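# Spread towel flat, long sides pointing away from robot

## Task

Lay the towel out flat on the table as a single layer, with its long edges running straight away from the robot toward the far side of the table. Its border must stay at least one finger's width in from the table edge, at least two fingers' widths from the basket rim, and more than a hand's width away from each arm's column. The basket must stay upright with its entire base on the table, within three fingers' width of its starting spot and turned roughly as it was. Finally, release everything and move the arms away. The result counts only if it holds without the robot holding anything.

## Robot and tools

Robot: two arms, left_arm and right_arm, each with six joints and a parallel two-finger gripper. The names are just labels, not image sides. Cameras: cam_head_left, cam_head_right, cam_high, cam_left_wrist, cam_right_wrist, each 504x504 pixels.

Scene frame: a single frame shared by both arms. The origin sits on the table surface midway between the arms. +x points out across the table, away from the robot. +z points up. left_arm is on the +y side. The towel's long sides should end up parallel to +x.

Joint order: every row and every per-joint list in a result uses this order for each arm: wrist roll, shoulder, elbow, waist, wrist yaw, wrist pitch. A row holds 14 numbers: left_arm's six joints and then its opening, followed by right_arm's six joints and its opening. This order is used even when only one arm moves.

Joint scale: joint values are unitless numbers from -1 to 1, and each is a displacement, not a pose. A value of 1.0 equals these radians: wrist roll 2.022, shoulder 1.32, elbow 1.276, waist 1.264, wrist yaw 1.686, wrist pitch 1.83.

Joint ranges in radians: wrist roll -2.094 to 2.094, shoulder 0.000 to 3.142, elbow 0.000 to 3.019, waist -2.880 to 2.880, wrist yaw -1.571 to 1.571, wrist pitch -1.693 to 1.571. The true ends may differ from these by up to 0.019 rad either way.

Opening: this number is absolute, not an offset. +1 means fully open, with a pad gap of 0.094 m, and -1 means closed.

execute_actions(actions): takes a list of actions. Each action is a table of up to 15 rows, and each row runs for one 1/30 s control step. If a table has fewer than 15 rows, its last row repeats until the 15 steps are used. Joint values in every row are offsets from the arm's angles at the start of that action, not from the previous row. For the first action of a call, that start is the last reported state. An empty list just returns the current state and images. Both arms' parts of an action are refused if any joint would go more than 0.019 rad past its range end. If the first action fails this check, or any action is badly formed, the whole call is rejected and nothing moves. A joint pushed past its real end stops there, and the result then reports "joint sent to its limit".

move(target, speed, blocking): target is one 14-number row. Its joint values are offsets from the "Joint positions" in the most recent result that showed them. Openings are absolute and are applied at the start. All joints follow paths that finish together, so grippers trace curves. The paths do not avoid obstacles or the other arm. speed is in rad/s, from 0.01 to 2, with a default of 0.5. It applies to whichever joint has the farthest to travel. Paths last between 0.5 and 10 s and are cut short after 10 s. With blocking=false, the call returns after 0.5 s while the motion continues. In that case, call wait or stop before sending new rows or moves. The "move:" line in the result reports:
- how the move ended (done, off_target, moving, held, fault);
- limits=held or limits=none;
- the joint farthest from its target for each arm.
Faster moves, or targets set deeper past a contact, hit and press harder.

wait(seconds): runs from 0 to 10 s while each arm holds its last command. It returns early if a running move ends.

stop(): brakes a running move. The arm needs some distance to come to rest, more if it was moving fast. The fingers continue to their commanded opening.

zoom_image(camera, region): gives a closer look at the latest image from one camera. region is [x0, y0, x1, y1] in pixels, measured from the top-left corner, and can be at most 504x504.

finished_scene(scene): ends the current scene for good; pass its number. Call it only once the towel is laid out and both grippers have let go and moved clear.

Reading results:
- State line: each gripper's end_effector_position in metres and end_effector_quat_wxyz in the scene frame. The position is the point between the pads, about 1 cm behind the fingertips. It gets less accurate at long reach. The fingers point along the gripper's +z and close along its y.
- Joint positions and Joint velocities: per arm, in rad and rad/s, with the pad gap in metres last.
- Joint targets: what the joints are currently being driven toward.
- grip_measured: the opening on the command scale. Each gripper's reading may be off by about 1 mm.
- "joint command not followed": the clearance check changed some joint targets.
- FAULT, MOTOR HOT and OVER-TEMPERATURE lines report stops and heat.

Motion limits: joint speed is capped. On each control step a joint's target may lead its measured angle by at most 0.264 rad (waist), 0.32 (shoulder), 0.276 (elbow), 0.33 (wrist pitch), 0.186 (wrist yaw) or 0.522 (wrist roll). Targets are also scaled back whenever they would move the gripper more than 70 mm on one step. Because of this, large offsets can take several actions, and an unfinished motion must be commanded again. Sending all-zero offsets can let an arm sag. To hold an arm still, command offsets that bring it back to the angles you want.

Gripping: to hold something, command an opening about 0.03 below grip_measured; a smaller margin gives a lighter grip. Pads exert roughly 50 to 62 N. Very thin material such as cloth gets less force. The held towel may be tugged briefly, so grip firmly enough.

Heat: holding a load heats the motors, even between replies, because the robot keeps its last command while you write. A MOTOR HOT warning appears at 85 °C. At 100 °C that arm goes limp and drops.

Avoid:
- arm-on-arm contact or hard pressing between the arms;
- slams and very hard pushes on the table;
- letting anything slip or drop;
- knocking the basket over or moving it far;
- pushing anything off the table, which fails the task.
Move smoothly and with little effort.

Each tool is called as name(argument=value, ...), one argument or row to a line, values as JSON.

## Session

execute_actions(
  actions=[],
)

Scene clock: 0.00 s.
left_arm: end_effector_position=(+0.0591, +0.1598, +0.1158) grip_measured=+1.000 end_effector_quat_wxyz=(-0.152, +0.931, +0.332, -0.003) | right_arm: end_effector_position=(+0.4660, -0.5702, +0.3809) grip_measured=+1.000 end_effector_quat_wxyz=(-0.047, +0.673, +0.586, +0.449)
Joint names: [wrist roll, shoulder, elbow, waist, wrist yaw, wrist pitch]
Joint positions: left_arm=[ 1.533  0.86   0.564 -0.831 -0.087 -1.567  0.094] | right_arm=[ 1.     1.521  1.638 -0.689 -0.937 -1.654  0.094]
Joint velocities: left_arm=[ 0.037 -0.015  0.002  0.015 -0.007 -0.017  0.   ] | right_arm=[-0.007 -0.015 -0.007  0.005  0.051 -0.002  0.   ]
Motor temperatures (°C, as the motors report them): left_arm=[25 24 23 22 26 26] | right_arm=[23 25 25 24 25 25]
Joint targets: left_arm=[1.533 0.860 0.584 -0.831 -0.087 -1.568] | right_arm=[1.000 1.519 1.664 -0.689 -0.937 -1.653]

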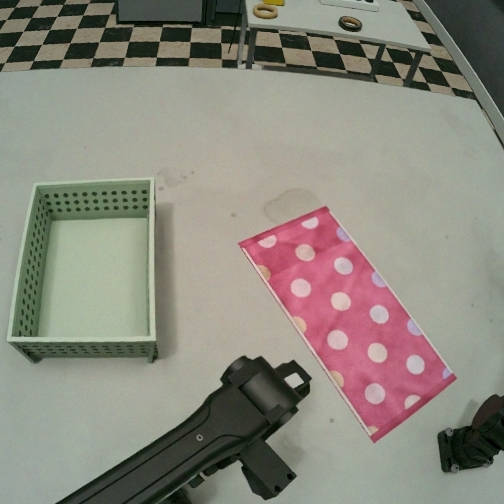

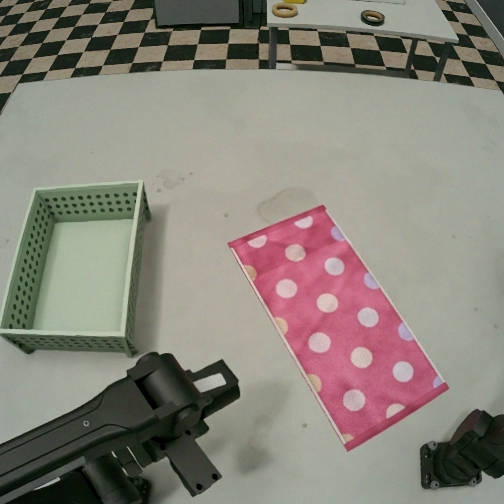

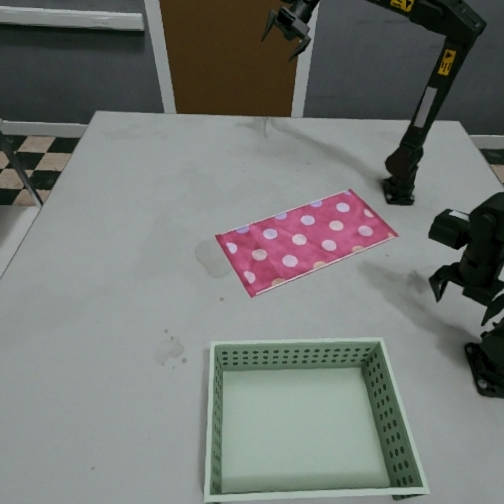

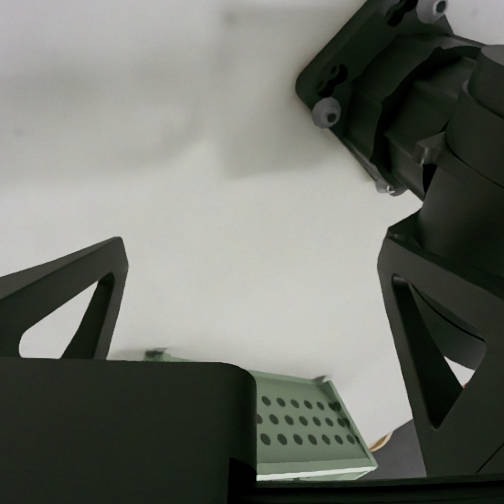

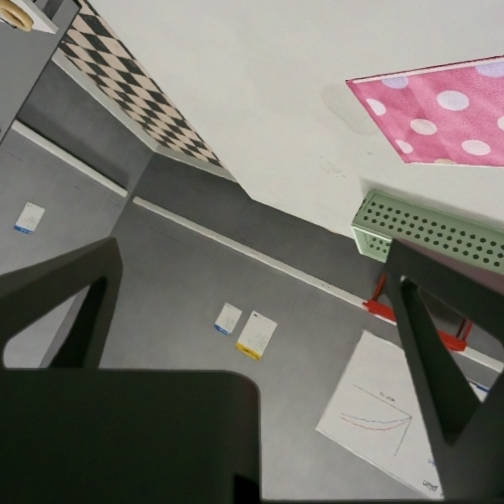

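zoom_image(
  camera="cam_head_left",
  region=[220,190,504,480],
)

zoom_image(
  camera="cam_high",
  region=[190,160,430,320],
)

move(
  target=[-0.758,0.106,0.342,0.657,0.052,0,1,-0.495,0,-0.3,0.545,0.556,0.1,1],
  speed=1,
)

Region (220, 190, 504, 480) of cam_head_left's 504x504 image, scaled by 1.738, with more detail than that image has; it fills the left 494 columns of this view, and the rest is white.

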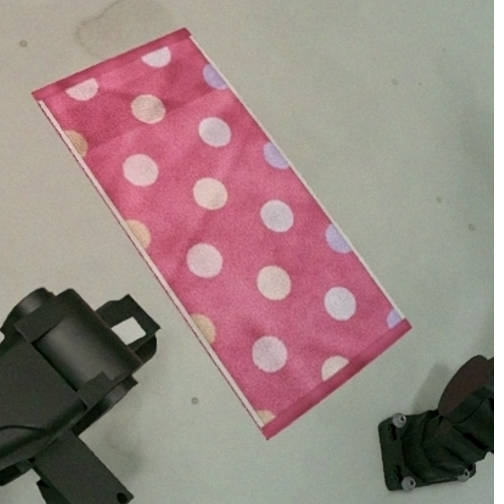

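Region (190, 160, 430, 320) of cam_high's 504x504 image, scaled by 2.100, with more detail than that image has.

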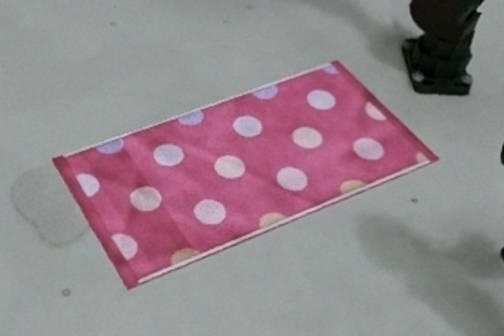

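Scene clock: 5.97 s.
left_arm: end_effector_position=(+0.2179, +0.2268, +0.2274) grip_measured=+1.000 end_effector_quat_wxyz=(-0.012, +0.045, +0.999, +0.003) | right_arm: end_effector_position=(+0.4279, -0.3836, +0.1686) grip_measured=+1.000 end_effector_quat_wxyz=(-0.090, +0.021, +0.996, +0.002)
Joint names: [wrist roll, shoulder, elbow, waist, wrist yaw, wrist pitch]
Joint positions: left_arm=[ 0.008  0.986  0.958 -0.002 -0.005 -1.567  0.094] | right_arm=[ 0.009  1.521  1.252  0.004 -0.002 -1.482  0.094]
Joint velocities: left_arm=[-0.007  0.005 -0.017  0.005 -0.007  0.002  0.   ] | right_arm=[-0.007  0.005 -0.012 -0.015 -0.022 -0.007  0.   ]
Motor temperatures (°C, as the motors report them): left_arm=[25 24 25 22 26 26] | right_arm=[23 26 26 24 25 25]
Joint targets: left_arm=[0.000 0.999 1.000 -0.001 0.000 -1.567] | right_arm=[-0.001 1.521 1.255 0.000 0.001 -1.471]
move: off_target (left_arm); limits=none; left_arm: farthest joint: the elbow, 0.042 radians from its target (0.436 radians at the start); right_arm: farthest joint: the wrist pitch, 0.011 radians from its target (0.183 radians at the start)

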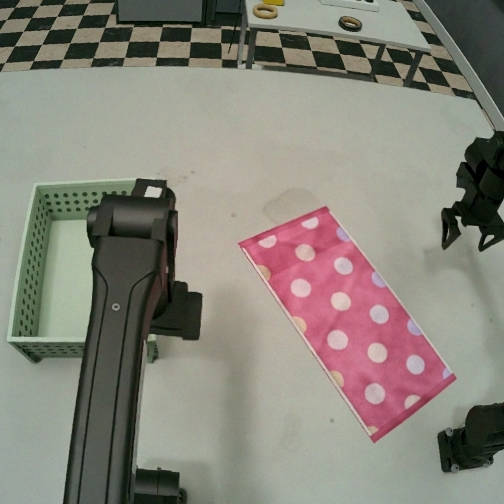

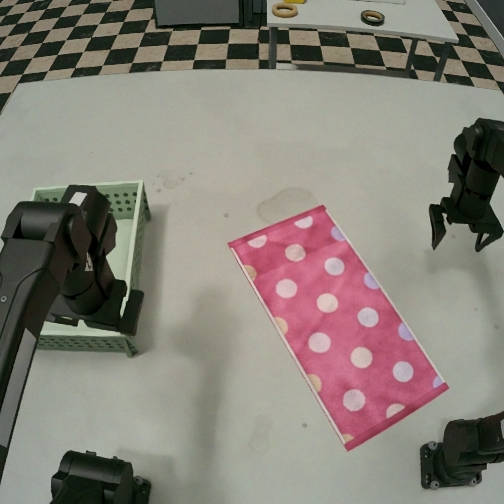

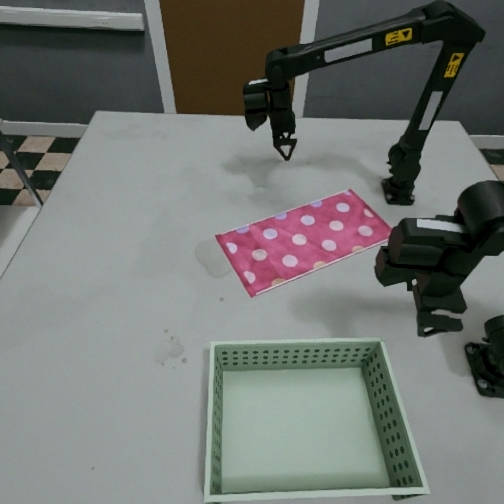

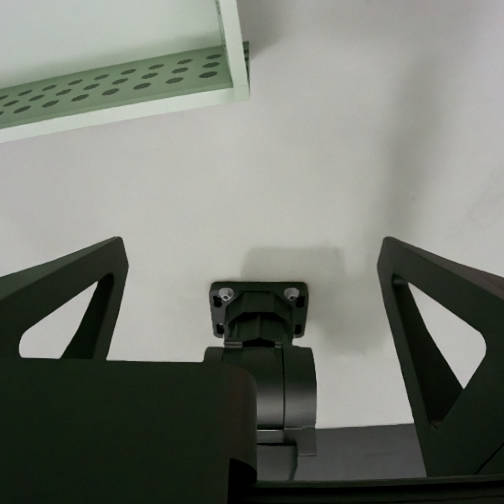

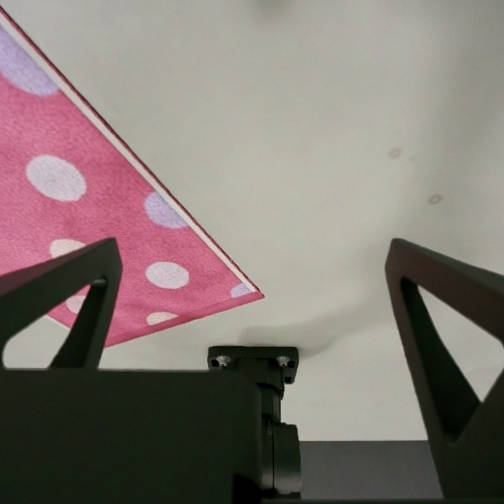

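move(
  target=[0,0.3,0.35,0,0,0,1,0,0,0,0,0,0.3,1],
  speed=1,
)

move(
  target=[0,0,0,-0.4,0,0,1,0,0.1,-0.1,0.2,0,-0.07,1],
  speed=1,
)

Scene clock: 13.77 s.
left_arm: end_effector_position=(+0.3667, +0.2146, +0.2638) grip_measured=+1.000 end_effector_quat_wxyz=(-0.006, +0.045, +0.999, +0.003) | right_arm: end_effector_position=(+0.5559, -0.3879, +0.1787) grip_measured=+1.000 end_effector_quat_wxyz=(+0.174, +0.020, +0.985, -0.001)
Joint names: [wrist roll, shoulder, elbow, waist, wrist yaw, wrist pitch]
Joint positions: left_arm=[ 0.008  1.376  1.362 -0.002 -0.005 -1.567  0.094] | right_arm=[ 0.008  1.521  1.25   0.004 -0.002 -0.95   0.094]
Joint velocities: left_arm=[ 0.037 -0.005 -0.027  0.005 -0.095 -0.002  0.   ] | right_arm=[-0.037 -0.005 -0.002 -0.005  0.022 -0.002  0.   ]
Motor temperatures (°C, as the motors report them): left_arm=[25 25 27 22 26 26] | right_arm=[23 26 27 24 25 25]
Joint targets: left_arm=[0.009 1.382 1.405 -0.002 -0.005 -1.567] | right_arm=[0.009 1.521 1.252 0.004 -0.002 -0.933]
move: off_target (left_arm); limits=none; left_arm: farthest joint: the elbow, 0.043 radians from its target (0.446 radians at the start); right_arm: farthest joint: the wrist pitch, 0.017 radians from its target (0.549 radians at the start)

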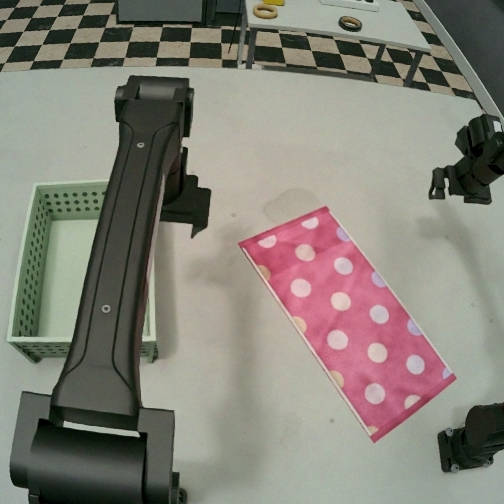

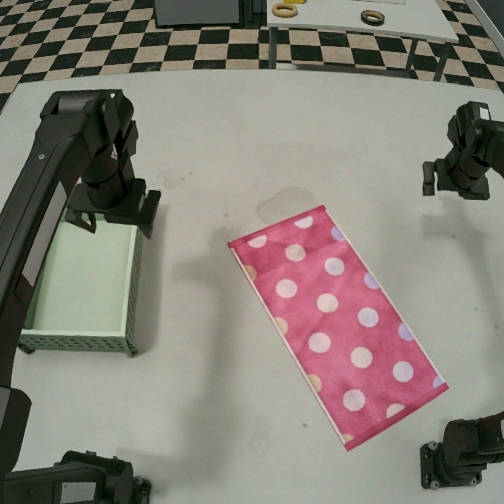

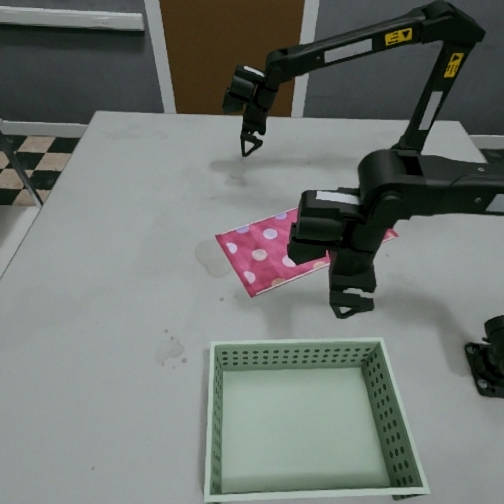

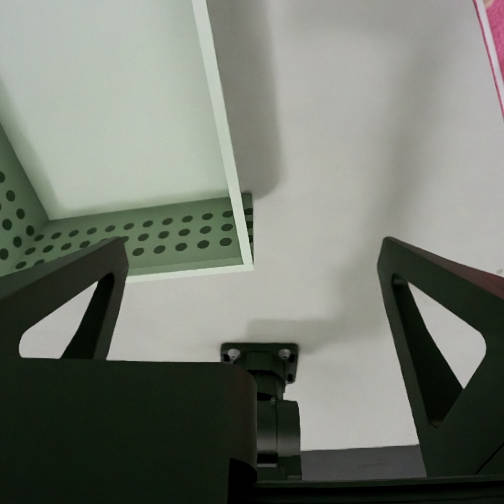

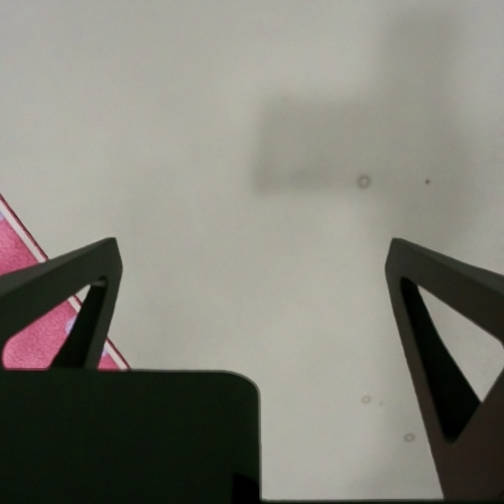

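Scene clock: 14.97 s.
left_arm: end_effector_position=(+0.3010, +0.0265, +0.2638) grip_measured=+1.000 end_effector_quat_wxyz=(-0.005, +0.296, +0.955, +0.004) | right_arm: end_effector_position=(+0.4612, -0.2718, +0.0623) grip_measured=+1.000 end_effector_quat_wxyz=(-0.017, -0.109, +0.994, -0.001)
Joint names: [wrist roll, shoulder, elbow, waist, wrist yaw, wrist pitch]
Joint positions: left_arm=[ 0.008  1.376  1.362 -0.513 -0.005 -1.567  0.094] | right_arm=[ 0.008  1.648  1.113  0.264 -0.002 -1.069  0.094]
Joint velocities: left_arm=[-0.022 -0.015 -0.022  0.005  0.037  0.007  0.   ] | right_arm=[ 0.022 -0.005 -0.007 -0.015 -0.007 -0.002  0.   ]
Motor temperatures (°C, as the motors report them): left_arm=[25 25 27 22 26 26] | right_arm=[23 26 27 24 25 25]
Joint targets: left_arm=[0.008 1.376 1.362 -0.508 -0.005 -1.567] | right_arm=[0.008 1.654 1.123 0.257 -0.002 -1.078]
move: done; limits=none; left_arm: farthest joint: the waist, 0.005 radians from its target (0.506 radians at the start); right_arm: farthest joint: the elbow, 0.009 radians from its target (0.128 radians at the start)

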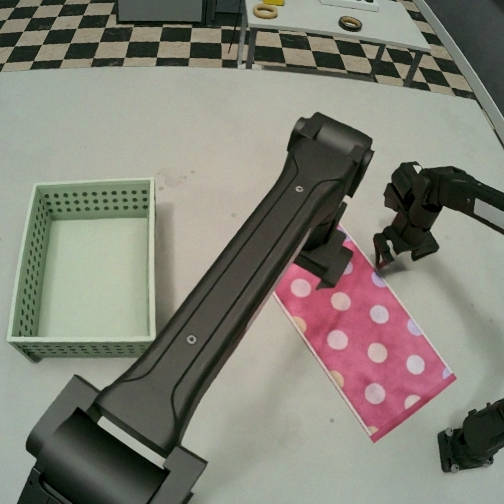

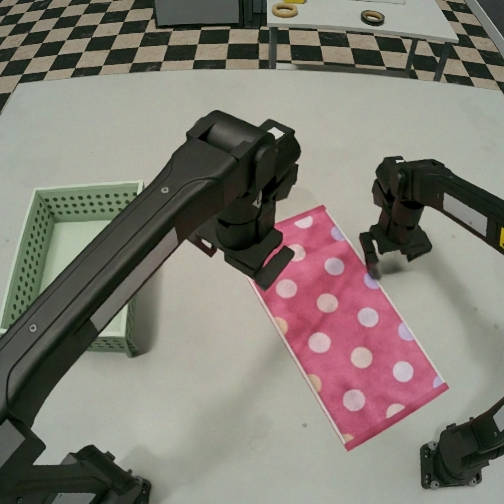

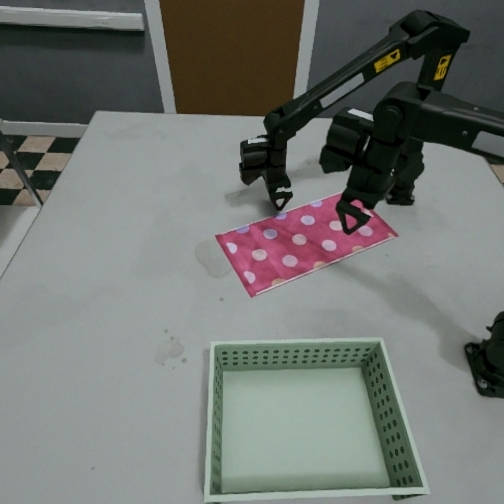

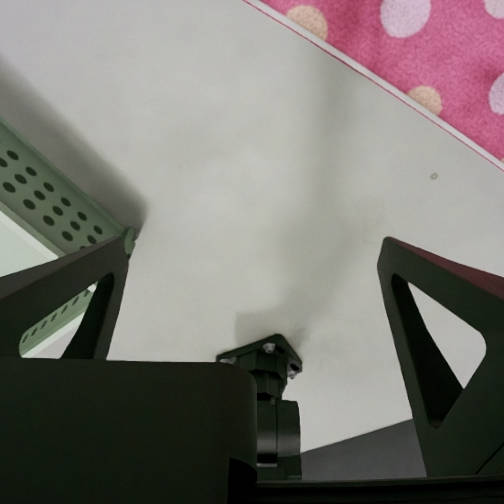

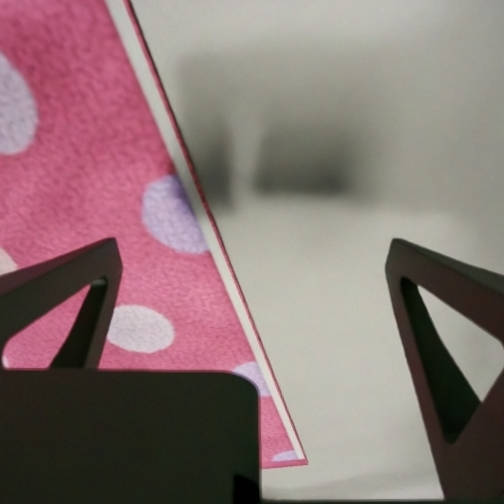

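move(
  target=[0,0.3,0.3,0.076,0,0,1,0.08,-0.631,-0.55,0.366,0,-0.04,1],
  speed=1,
)

move(
  target=[-0.508,0.277,0.12,0,0,0.167,1,0,0,0,0,0,0,1],
  speed=1,
)

Scene clock: 39.67 s.
left_arm: end_effector_position=(+0.4359, -0.0052, +0.2217) grip_measured=+1.000 end_effector_quat_wxyz=(-0.027, +0.251, +0.968, +0.009) | right_arm: end_effector_position=(+0.1625, -0.2653, +0.0536) grip_measured=+1.000 end_effector_quat_wxyz=(+0.009, -0.259, +0.966, +0.005)
Joint names: [wrist roll, shoulder, elbow, waist, wrist yaw, wrist pitch]
Joint positions: left_arm=[ 0.008  1.758  1.698 -0.419 -0.005 -1.567  0.094] | right_arm=[ 0.16   0.816  0.402  0.721 -0.002 -1.136  0.094]
Joint velocities: left_arm=[-0.066 -0.015  0.007  0.005 -0.081 -0.002  0.   ] | right_arm=[ 0.007 -0.005 -0.012 -0.015 -0.037 -0.002  0.   ]
Motor temperatures (°C, as the motors report them): left_arm=[25 26 28 22 26 26] | right_arm=[23 27 28 24 25 25]
Joint targets: left_arm=[0.008 1.772 1.744 -0.417 -0.005 -1.567] | right_arm=[0.170 0.816 0.411 0.726 -0.002 -1.142]
move: off_target (left_arm); limits=none; left_arm: farthest joint: the elbow, 0.047 radians from its target (0.383 radians at the start); right_arm: farthest joint: the elbow, 0.009 radians from its target (0.702 radians at the start)

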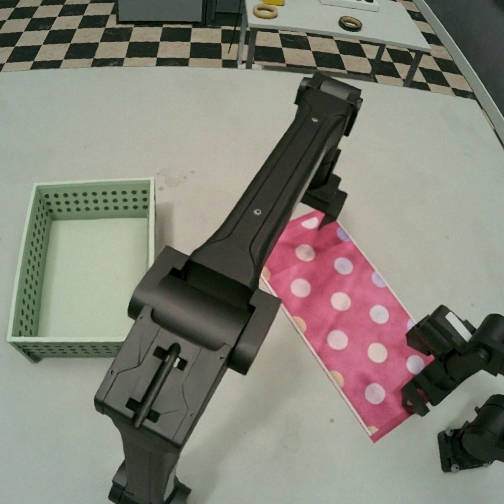

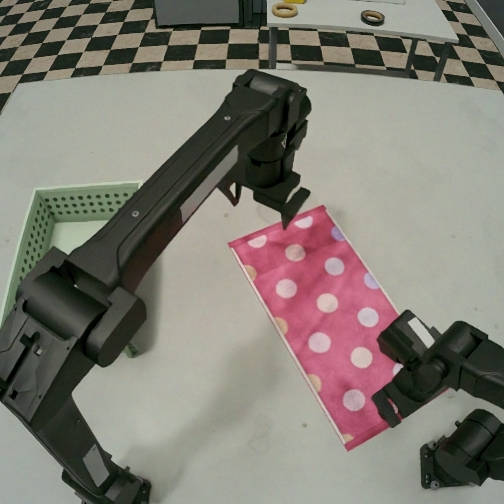

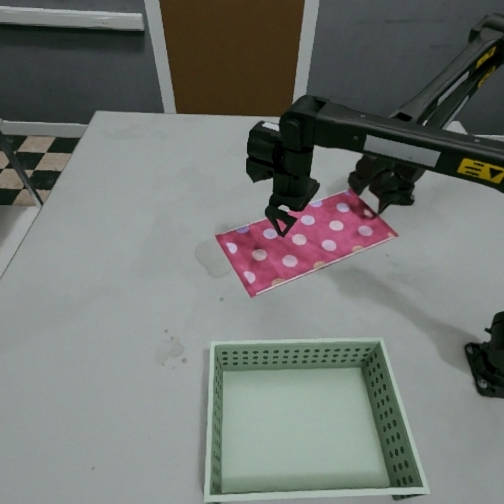

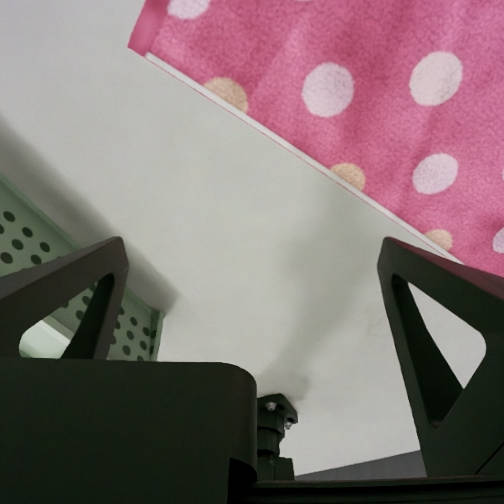

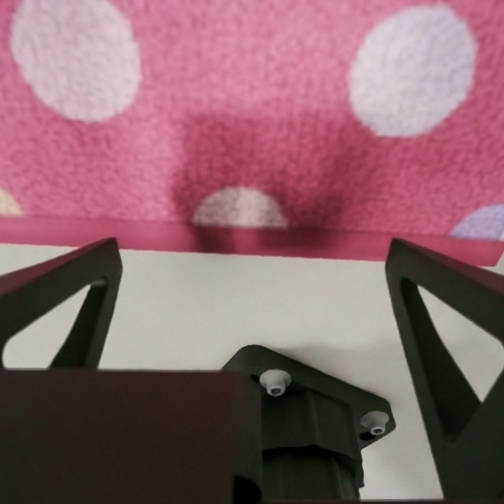

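Scene clock: 41.63 s.
left_arm: end_effector_position=(+0.5323, -0.0577, +0.0630) grip_measured=+1.000 end_effector_quat_wxyz=(-0.002, -0.253, +0.967, +0.005) | right_arm: end_effector_position=(+0.1625, -0.2653, +0.0536) grip_measured=+1.000 end_effector_quat_wxyz=(+0.009, -0.259, +0.966, +0.005)
Joint names: [wrist roll, shoulder, elbow, waist, wrist yaw, wrist pitch]
Joint positions: left_arm=[-1.011  2.107  1.807 -0.419 -0.005 -1.281  0.094] | right_arm=[ 0.16   0.816  0.402  0.721 -0.002 -1.136  0.094]
Joint velocities: left_arm=[-0.066  0.005 -0.007  0.005  0.051 -0.017  0.   ] | right_arm=[-0.022 -0.005 -0.007 -0.005  0.007  0.007  0.   ]
Motor temperatures (°C, as the motors report them): left_arm=[25 26 29 22 26 26] | right_arm=[23 27 28 24 25 25]
Joint targets: left_arm=[-1.019 2.124 1.852 -0.419 -0.005 -1.262] | right_arm=[0.160 0.816 0.402 0.721 -0.002 -1.136]
move: off_target (left_arm); limits=none; left_arm: farthest joint: the elbow, 0.044 radians from its target (0.153 radians at the start); right_arm: farthest joint: the waist, 0.000 radians from its target (0.000 radians at the start)

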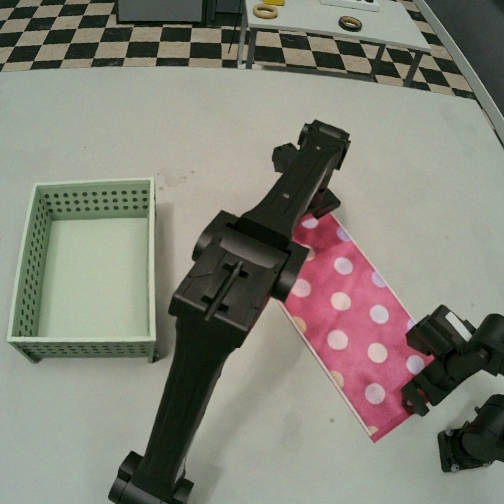

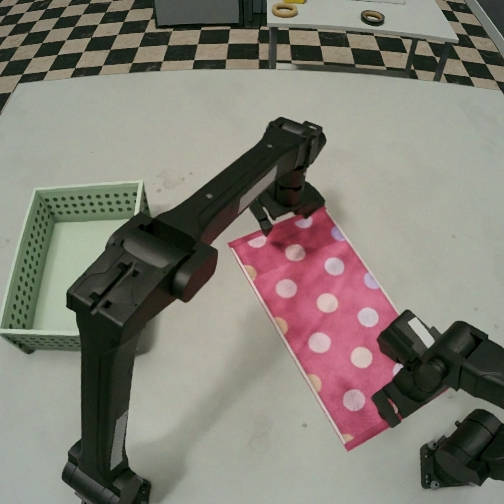

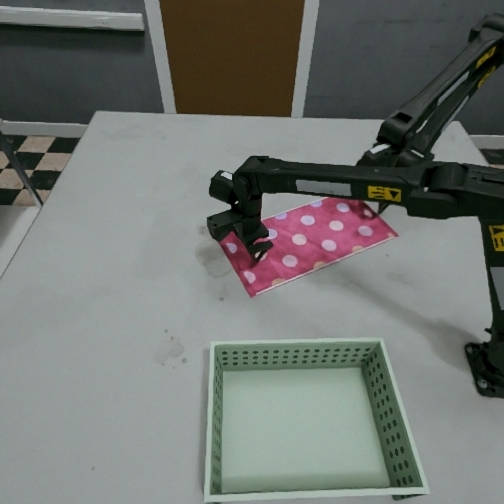

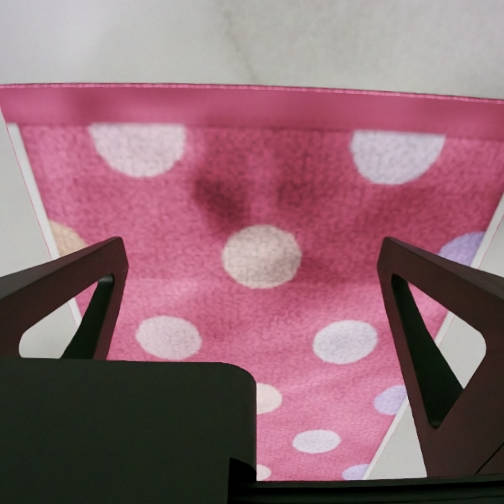

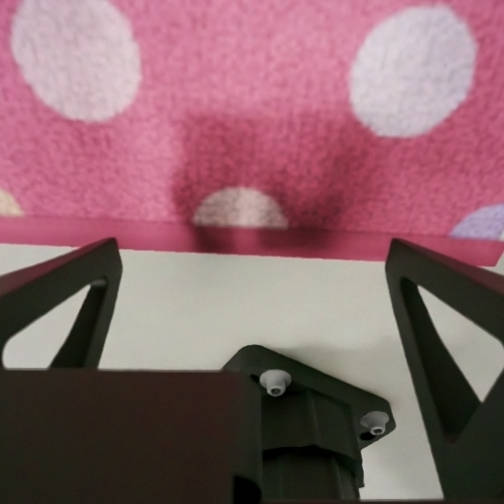

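move(
  target=[0,0.05,-0.055,0,0,0.08,1,0.015,0.118,-0.065,0.02,0,0.125,1],
  speed=0.2,
)

Scene clock: 47.53 s.
left_arm: end_effector_position=(+0.5338, -0.0585, +0.0143) grip_measured=+1.000 end_effector_quat_wxyz=(+0.005, -0.253, +0.967, -0.002) | right_arm: end_effector_position=(+0.1629, -0.2625, +0.0144) grip_measured=+1.000 end_effector_quat_wxyz=(+0.003, -0.256, +0.967, +0.001)
Joint names: [wrist roll, shoulder, elbow, waist, wrist yaw, wrist pitch]
Joint positions: left_arm=[-1.011  2.145  1.738 -0.419 -0.005 -1.154  0.094] | right_arm=[ 0.179  0.936  0.336  0.734 -0.    -0.965  0.094]
Joint velocities: left_arm=[-0.022 -0.005 -0.022 -0.015 -0.037  0.002  0.   ] | right_arm=[-0.007  0.005 -0.002 -0.005 -0.007  0.012  0.   ]
Motor temperatures (°C, as the motors report them): left_arm=[25 27 29 22 26 26] | right_arm=[23 26 28 24 25 25]
Joint targets: left_arm=[-1.011 2.173 1.737 -0.419 -0.005 -1.134] | right_arm=[0.191 0.971 0.319 0.747 -0.002 -0.907]
move: off_target (left_arm, right_arm); limits=none; left_arm: farthest joint: the shoulder, 0.028 radians from its target (0.066 radians at the start); right_arm: farthest joint: the wrist pitch, 0.058 radians from its target (0.229 radians at the start)

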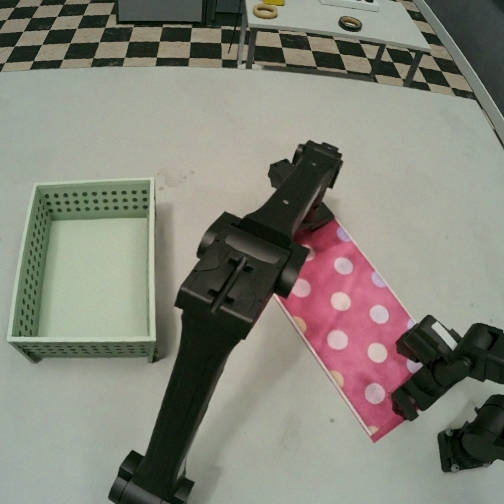

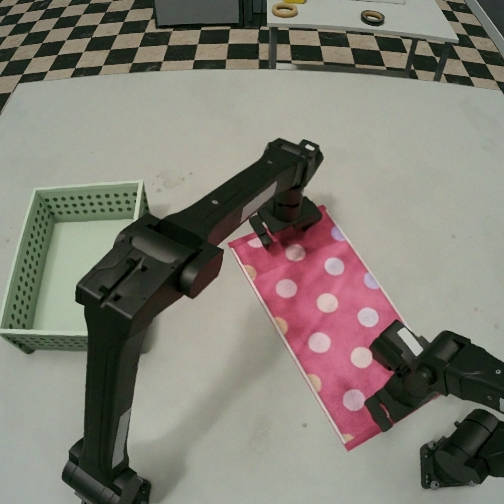

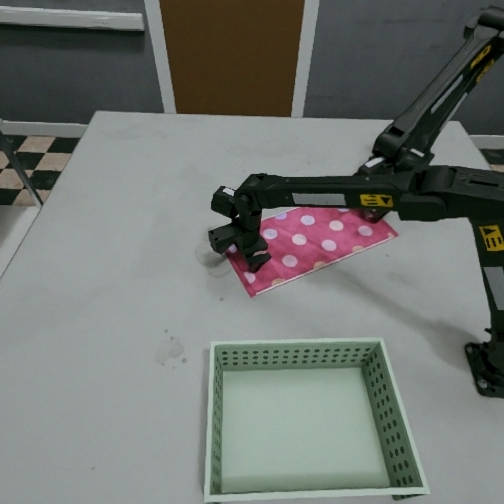

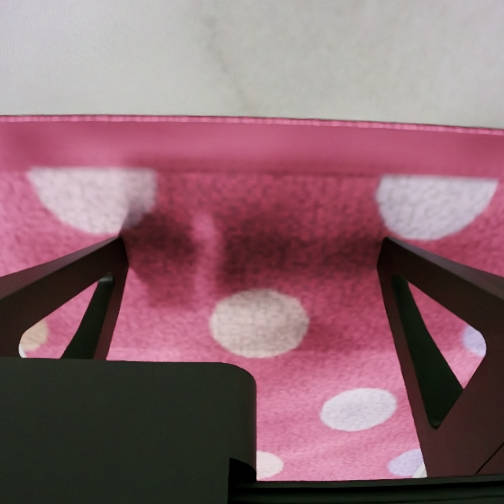

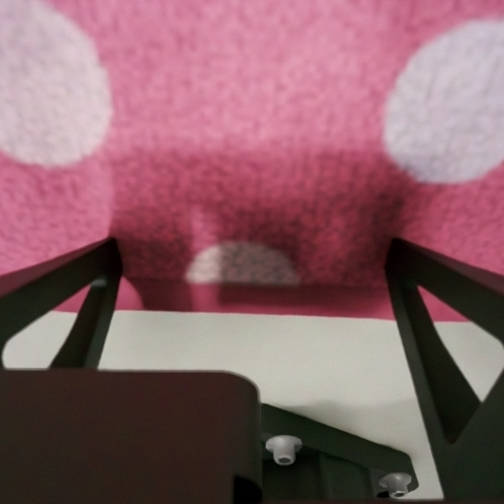

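move(
  target=[0.085,0.021,0,0,0,0.01,1,0.255,0.118,0.045,0.28,0,0.05,1],
  speed=0.25,
)

Scene clock: 52.70 s.
left_arm: end_effector_position=(+0.5338, -0.0585, +0.0143) grip_measured=+1.000 end_effector_quat_wxyz=(+0.006, -0.173, +0.985, -0.001) | right_arm: end_effector_position=(+0.1369, -0.1999, +0.0152) grip_measured=+1.000 end_effector_quat_wxyz=(+0.006, -0.177, +0.984, +0.003)
Joint names: [wrist roll, shoulder, elbow, waist, wrist yaw, wrist pitch]
Joint positions: left_arm=[-0.848  2.145  1.738 -0.419 -0.005 -1.154  0.094] | right_arm=[ 0.675  1.052  0.399  1.068  0.005 -0.905  0.094]
Joint velocities: left_arm=[-0.007 -0.005  0.002 -0.034 -0.022 -0.012  0.   ] | right_arm=[ 0.007  0.005 -0.002 -0.015 -0.051  0.007  0.   ]
Motor temperatures (°C, as the motors report them): left_arm=[25 27 29 22 26 26] | right_arm=[23 26 28 24 25 25]
Joint targets: left_arm=[-0.839 2.173 1.738 -0.419 -0.005 -1.135] | right_arm=[0.694 1.092 0.394 1.088 -0.000 -0.874]
move: off_target (left_arm, right_arm); limits=none; left_arm: farthest joint: the shoulder, 0.027 radians from its target (0.027 radians at the start); right_arm: farthest joint: the shoulder, 0.040 radians from its target (0.156 radians at the start)

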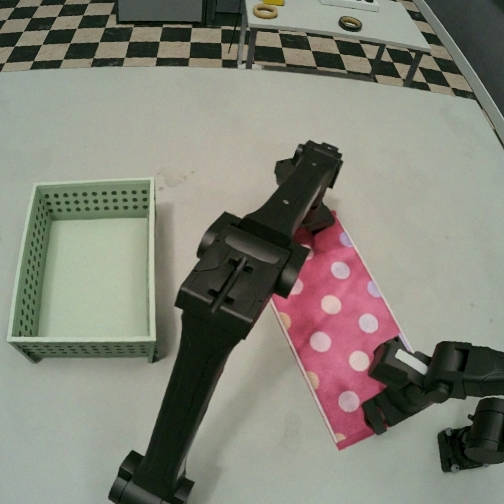

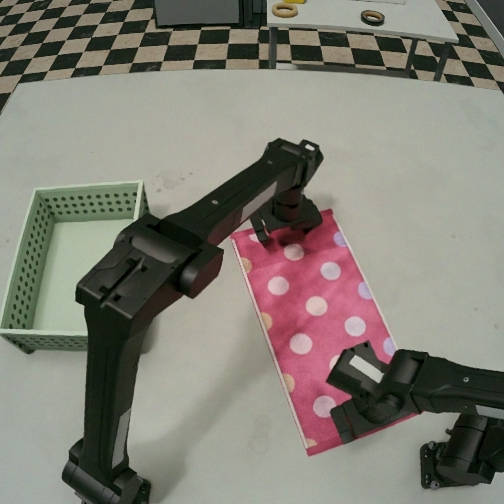

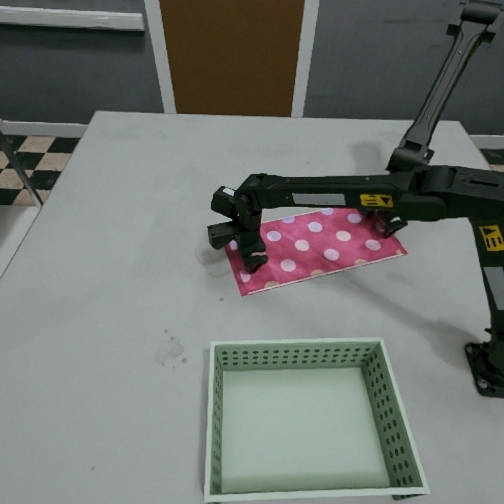

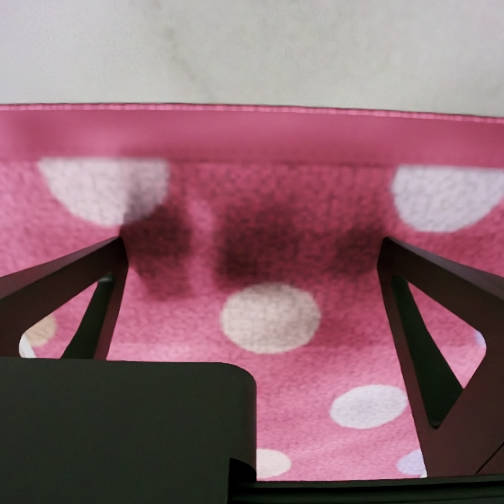

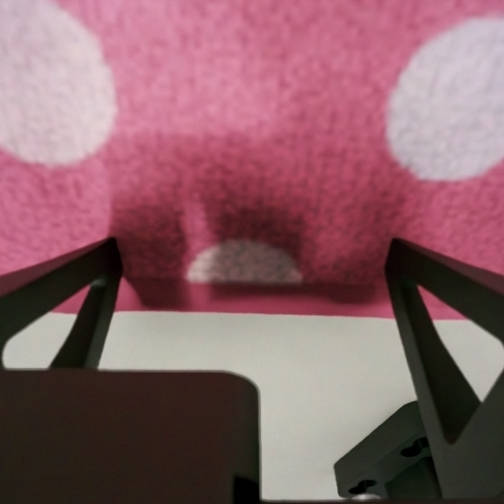

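move(
  target=[0,-0.1,0.03,0,0,0,1,0.18,0.171,0.101,0.15,0,0.045,1],
  speed=0.25,
)

move(
  target=[0,-0.15,0.03,0.15,0,0,1,0.134,0.14,0.112,0.08,0,0.015,1],
  speed=0.25,
)

Scene clock: 60.10 s.
left_arm: end_effector_position=(+0.5424, -0.0632, +0.0950) grip_measured=+1.000 end_effector_quat_wxyz=(+0.056, -0.173, +0.982, -0.042) | right_arm: end_effector_position=(+0.1245, -0.1356, +0.0165) grip_measured=+1.000 end_effector_quat_wxyz=(+0.005, -0.092, +0.996, +0.003)
Joint names: [wrist roll, shoulder, elbow, waist, wrist yaw, wrist pitch]
Joint positions: left_arm=[-0.847  2.016  1.738 -0.419 -0.005 -1.154  0.094] | right_arm=[ 1.021  1.229  0.523  1.243  0.006 -0.855  0.094]
Joint velocities: left_arm=[ 0.037 -0.024 -0.002 -0.015  0.051 -0.017  0.   ] | right_arm=[-0.007 -0.005 -0.002 -0.015 -0.051  0.002  0.   ]
Motor temperatures (°C, as the motors report them): left_arm=[25 28 29 22 26 26] | right_arm=[23 26 28 24 25 25]
Joint targets: left_arm=[-0.848 2.013 1.777 -0.419 -0.005 -1.154] | right_arm=[1.039 1.277 0.528 1.258 0.005 -0.822]
move: off_target (left_arm, right_arm); limits=none; left_arm: farthest joint: the elbow, 0.038 radians from its target (0.038 radians at the start); right_arm: farthest joint: the shoulder, 0.049 radians from its target (0.226 radians at the start)

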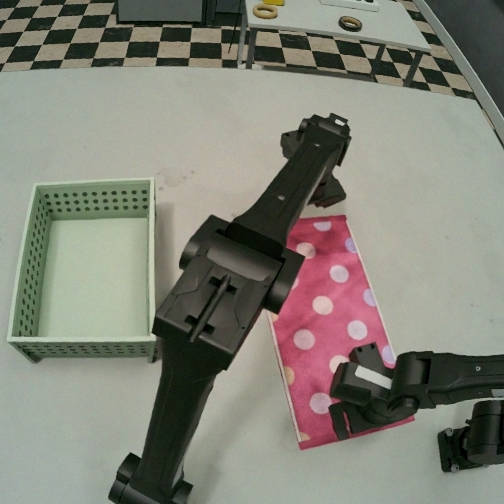

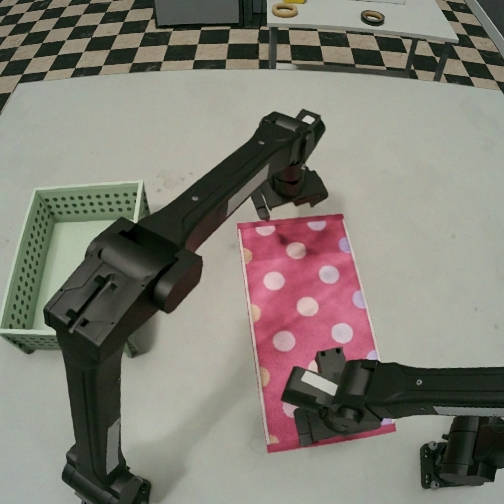

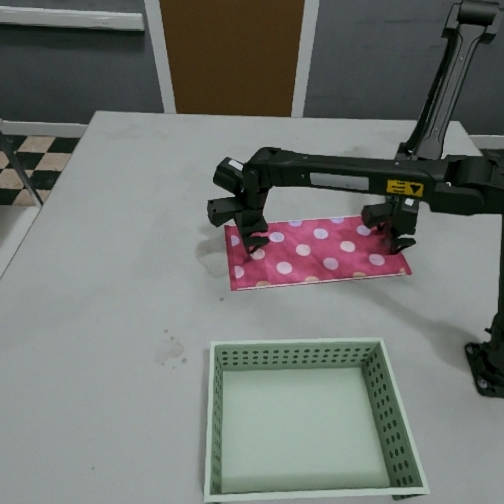

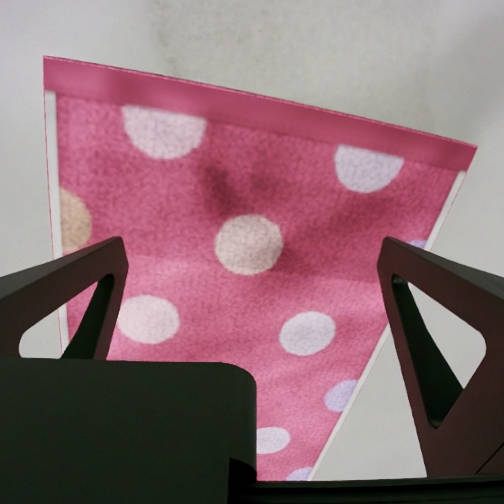

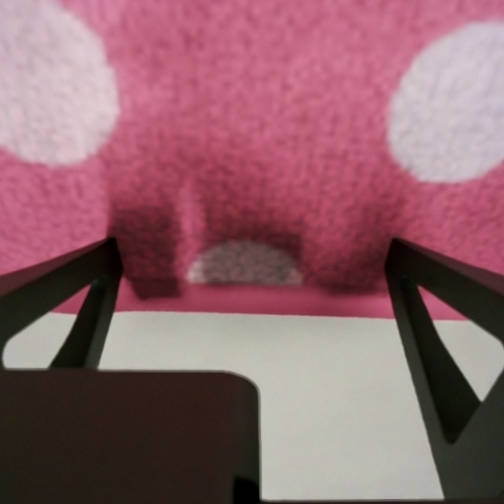

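Scene clock: 61.80 s.
left_arm: end_effector_position=(+0.5860, +0.0536, +0.2211) grip_measured=+1.000 end_effector_quat_wxyz=(+0.144, -0.264, +0.949, -0.091) | right_arm: end_effector_position=(+0.1164, -0.0827, +0.0184) grip_measured=+1.000 end_effector_quat_wxyz=(+0.003, -0.007, +1.000, -0.002)
Joint names: [wrist roll, shoulder, elbow, waist, wrist yaw, wrist pitch]
Joint positions: left_arm=[-0.847  1.814  1.738 -0.226 -0.005 -1.154  0.094] | right_arm=[ 1.279  1.368  0.652  1.331  0.006 -0.857  0.094]
Joint velocities: left_arm=[-0.037  0.005  0.012  0.005 -0.022 -0.002  0.   ] | right_arm=[ 0.007 -0.024  0.002 -0.015 -0.037  0.012  0.   ]
Motor temperatures (°C, as the motors report them): left_arm=[25 28 29 22 26 26] | right_arm=[23 26 28 24 25 25]
Joint targets: left_arm=[-0.847 1.818 1.777 -0.230 -0.005 -1.154] | right_arm=[1.292 1.414 0.666 1.344 0.006 -0.828]
move: off_target (left_arm, right_arm); limits=none; left_arm: farthest joint: the elbow, 0.038 radians from its target (0.038 radians at the start); right_arm: farthest joint: the shoulder, 0.046 radians from its target (0.185 radians at the start)

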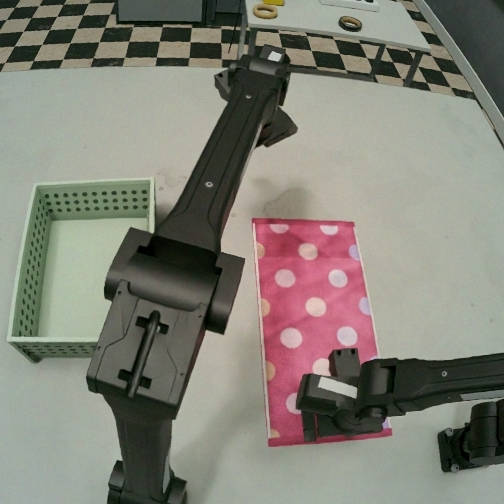

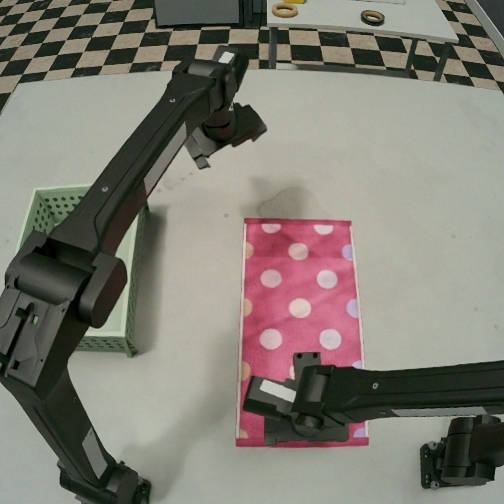

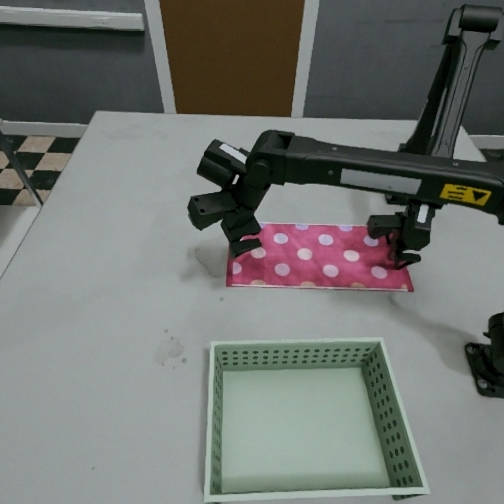

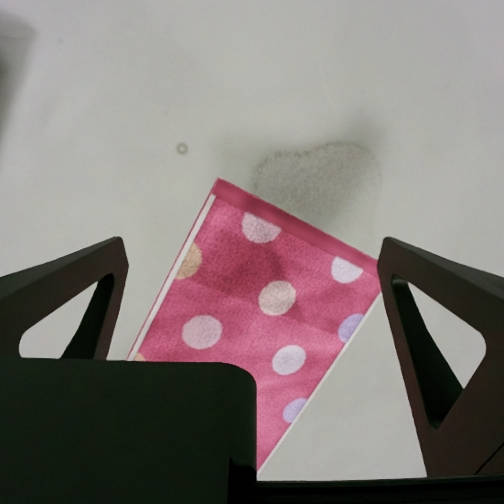

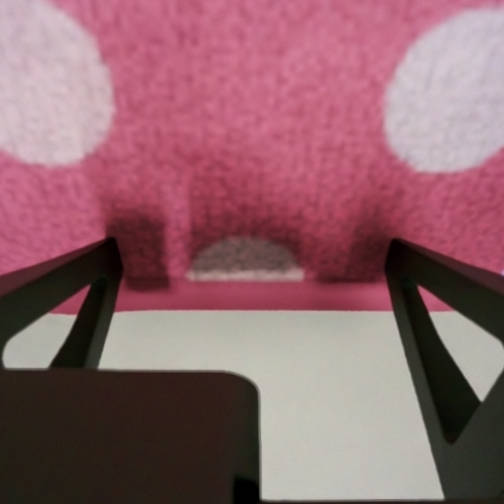

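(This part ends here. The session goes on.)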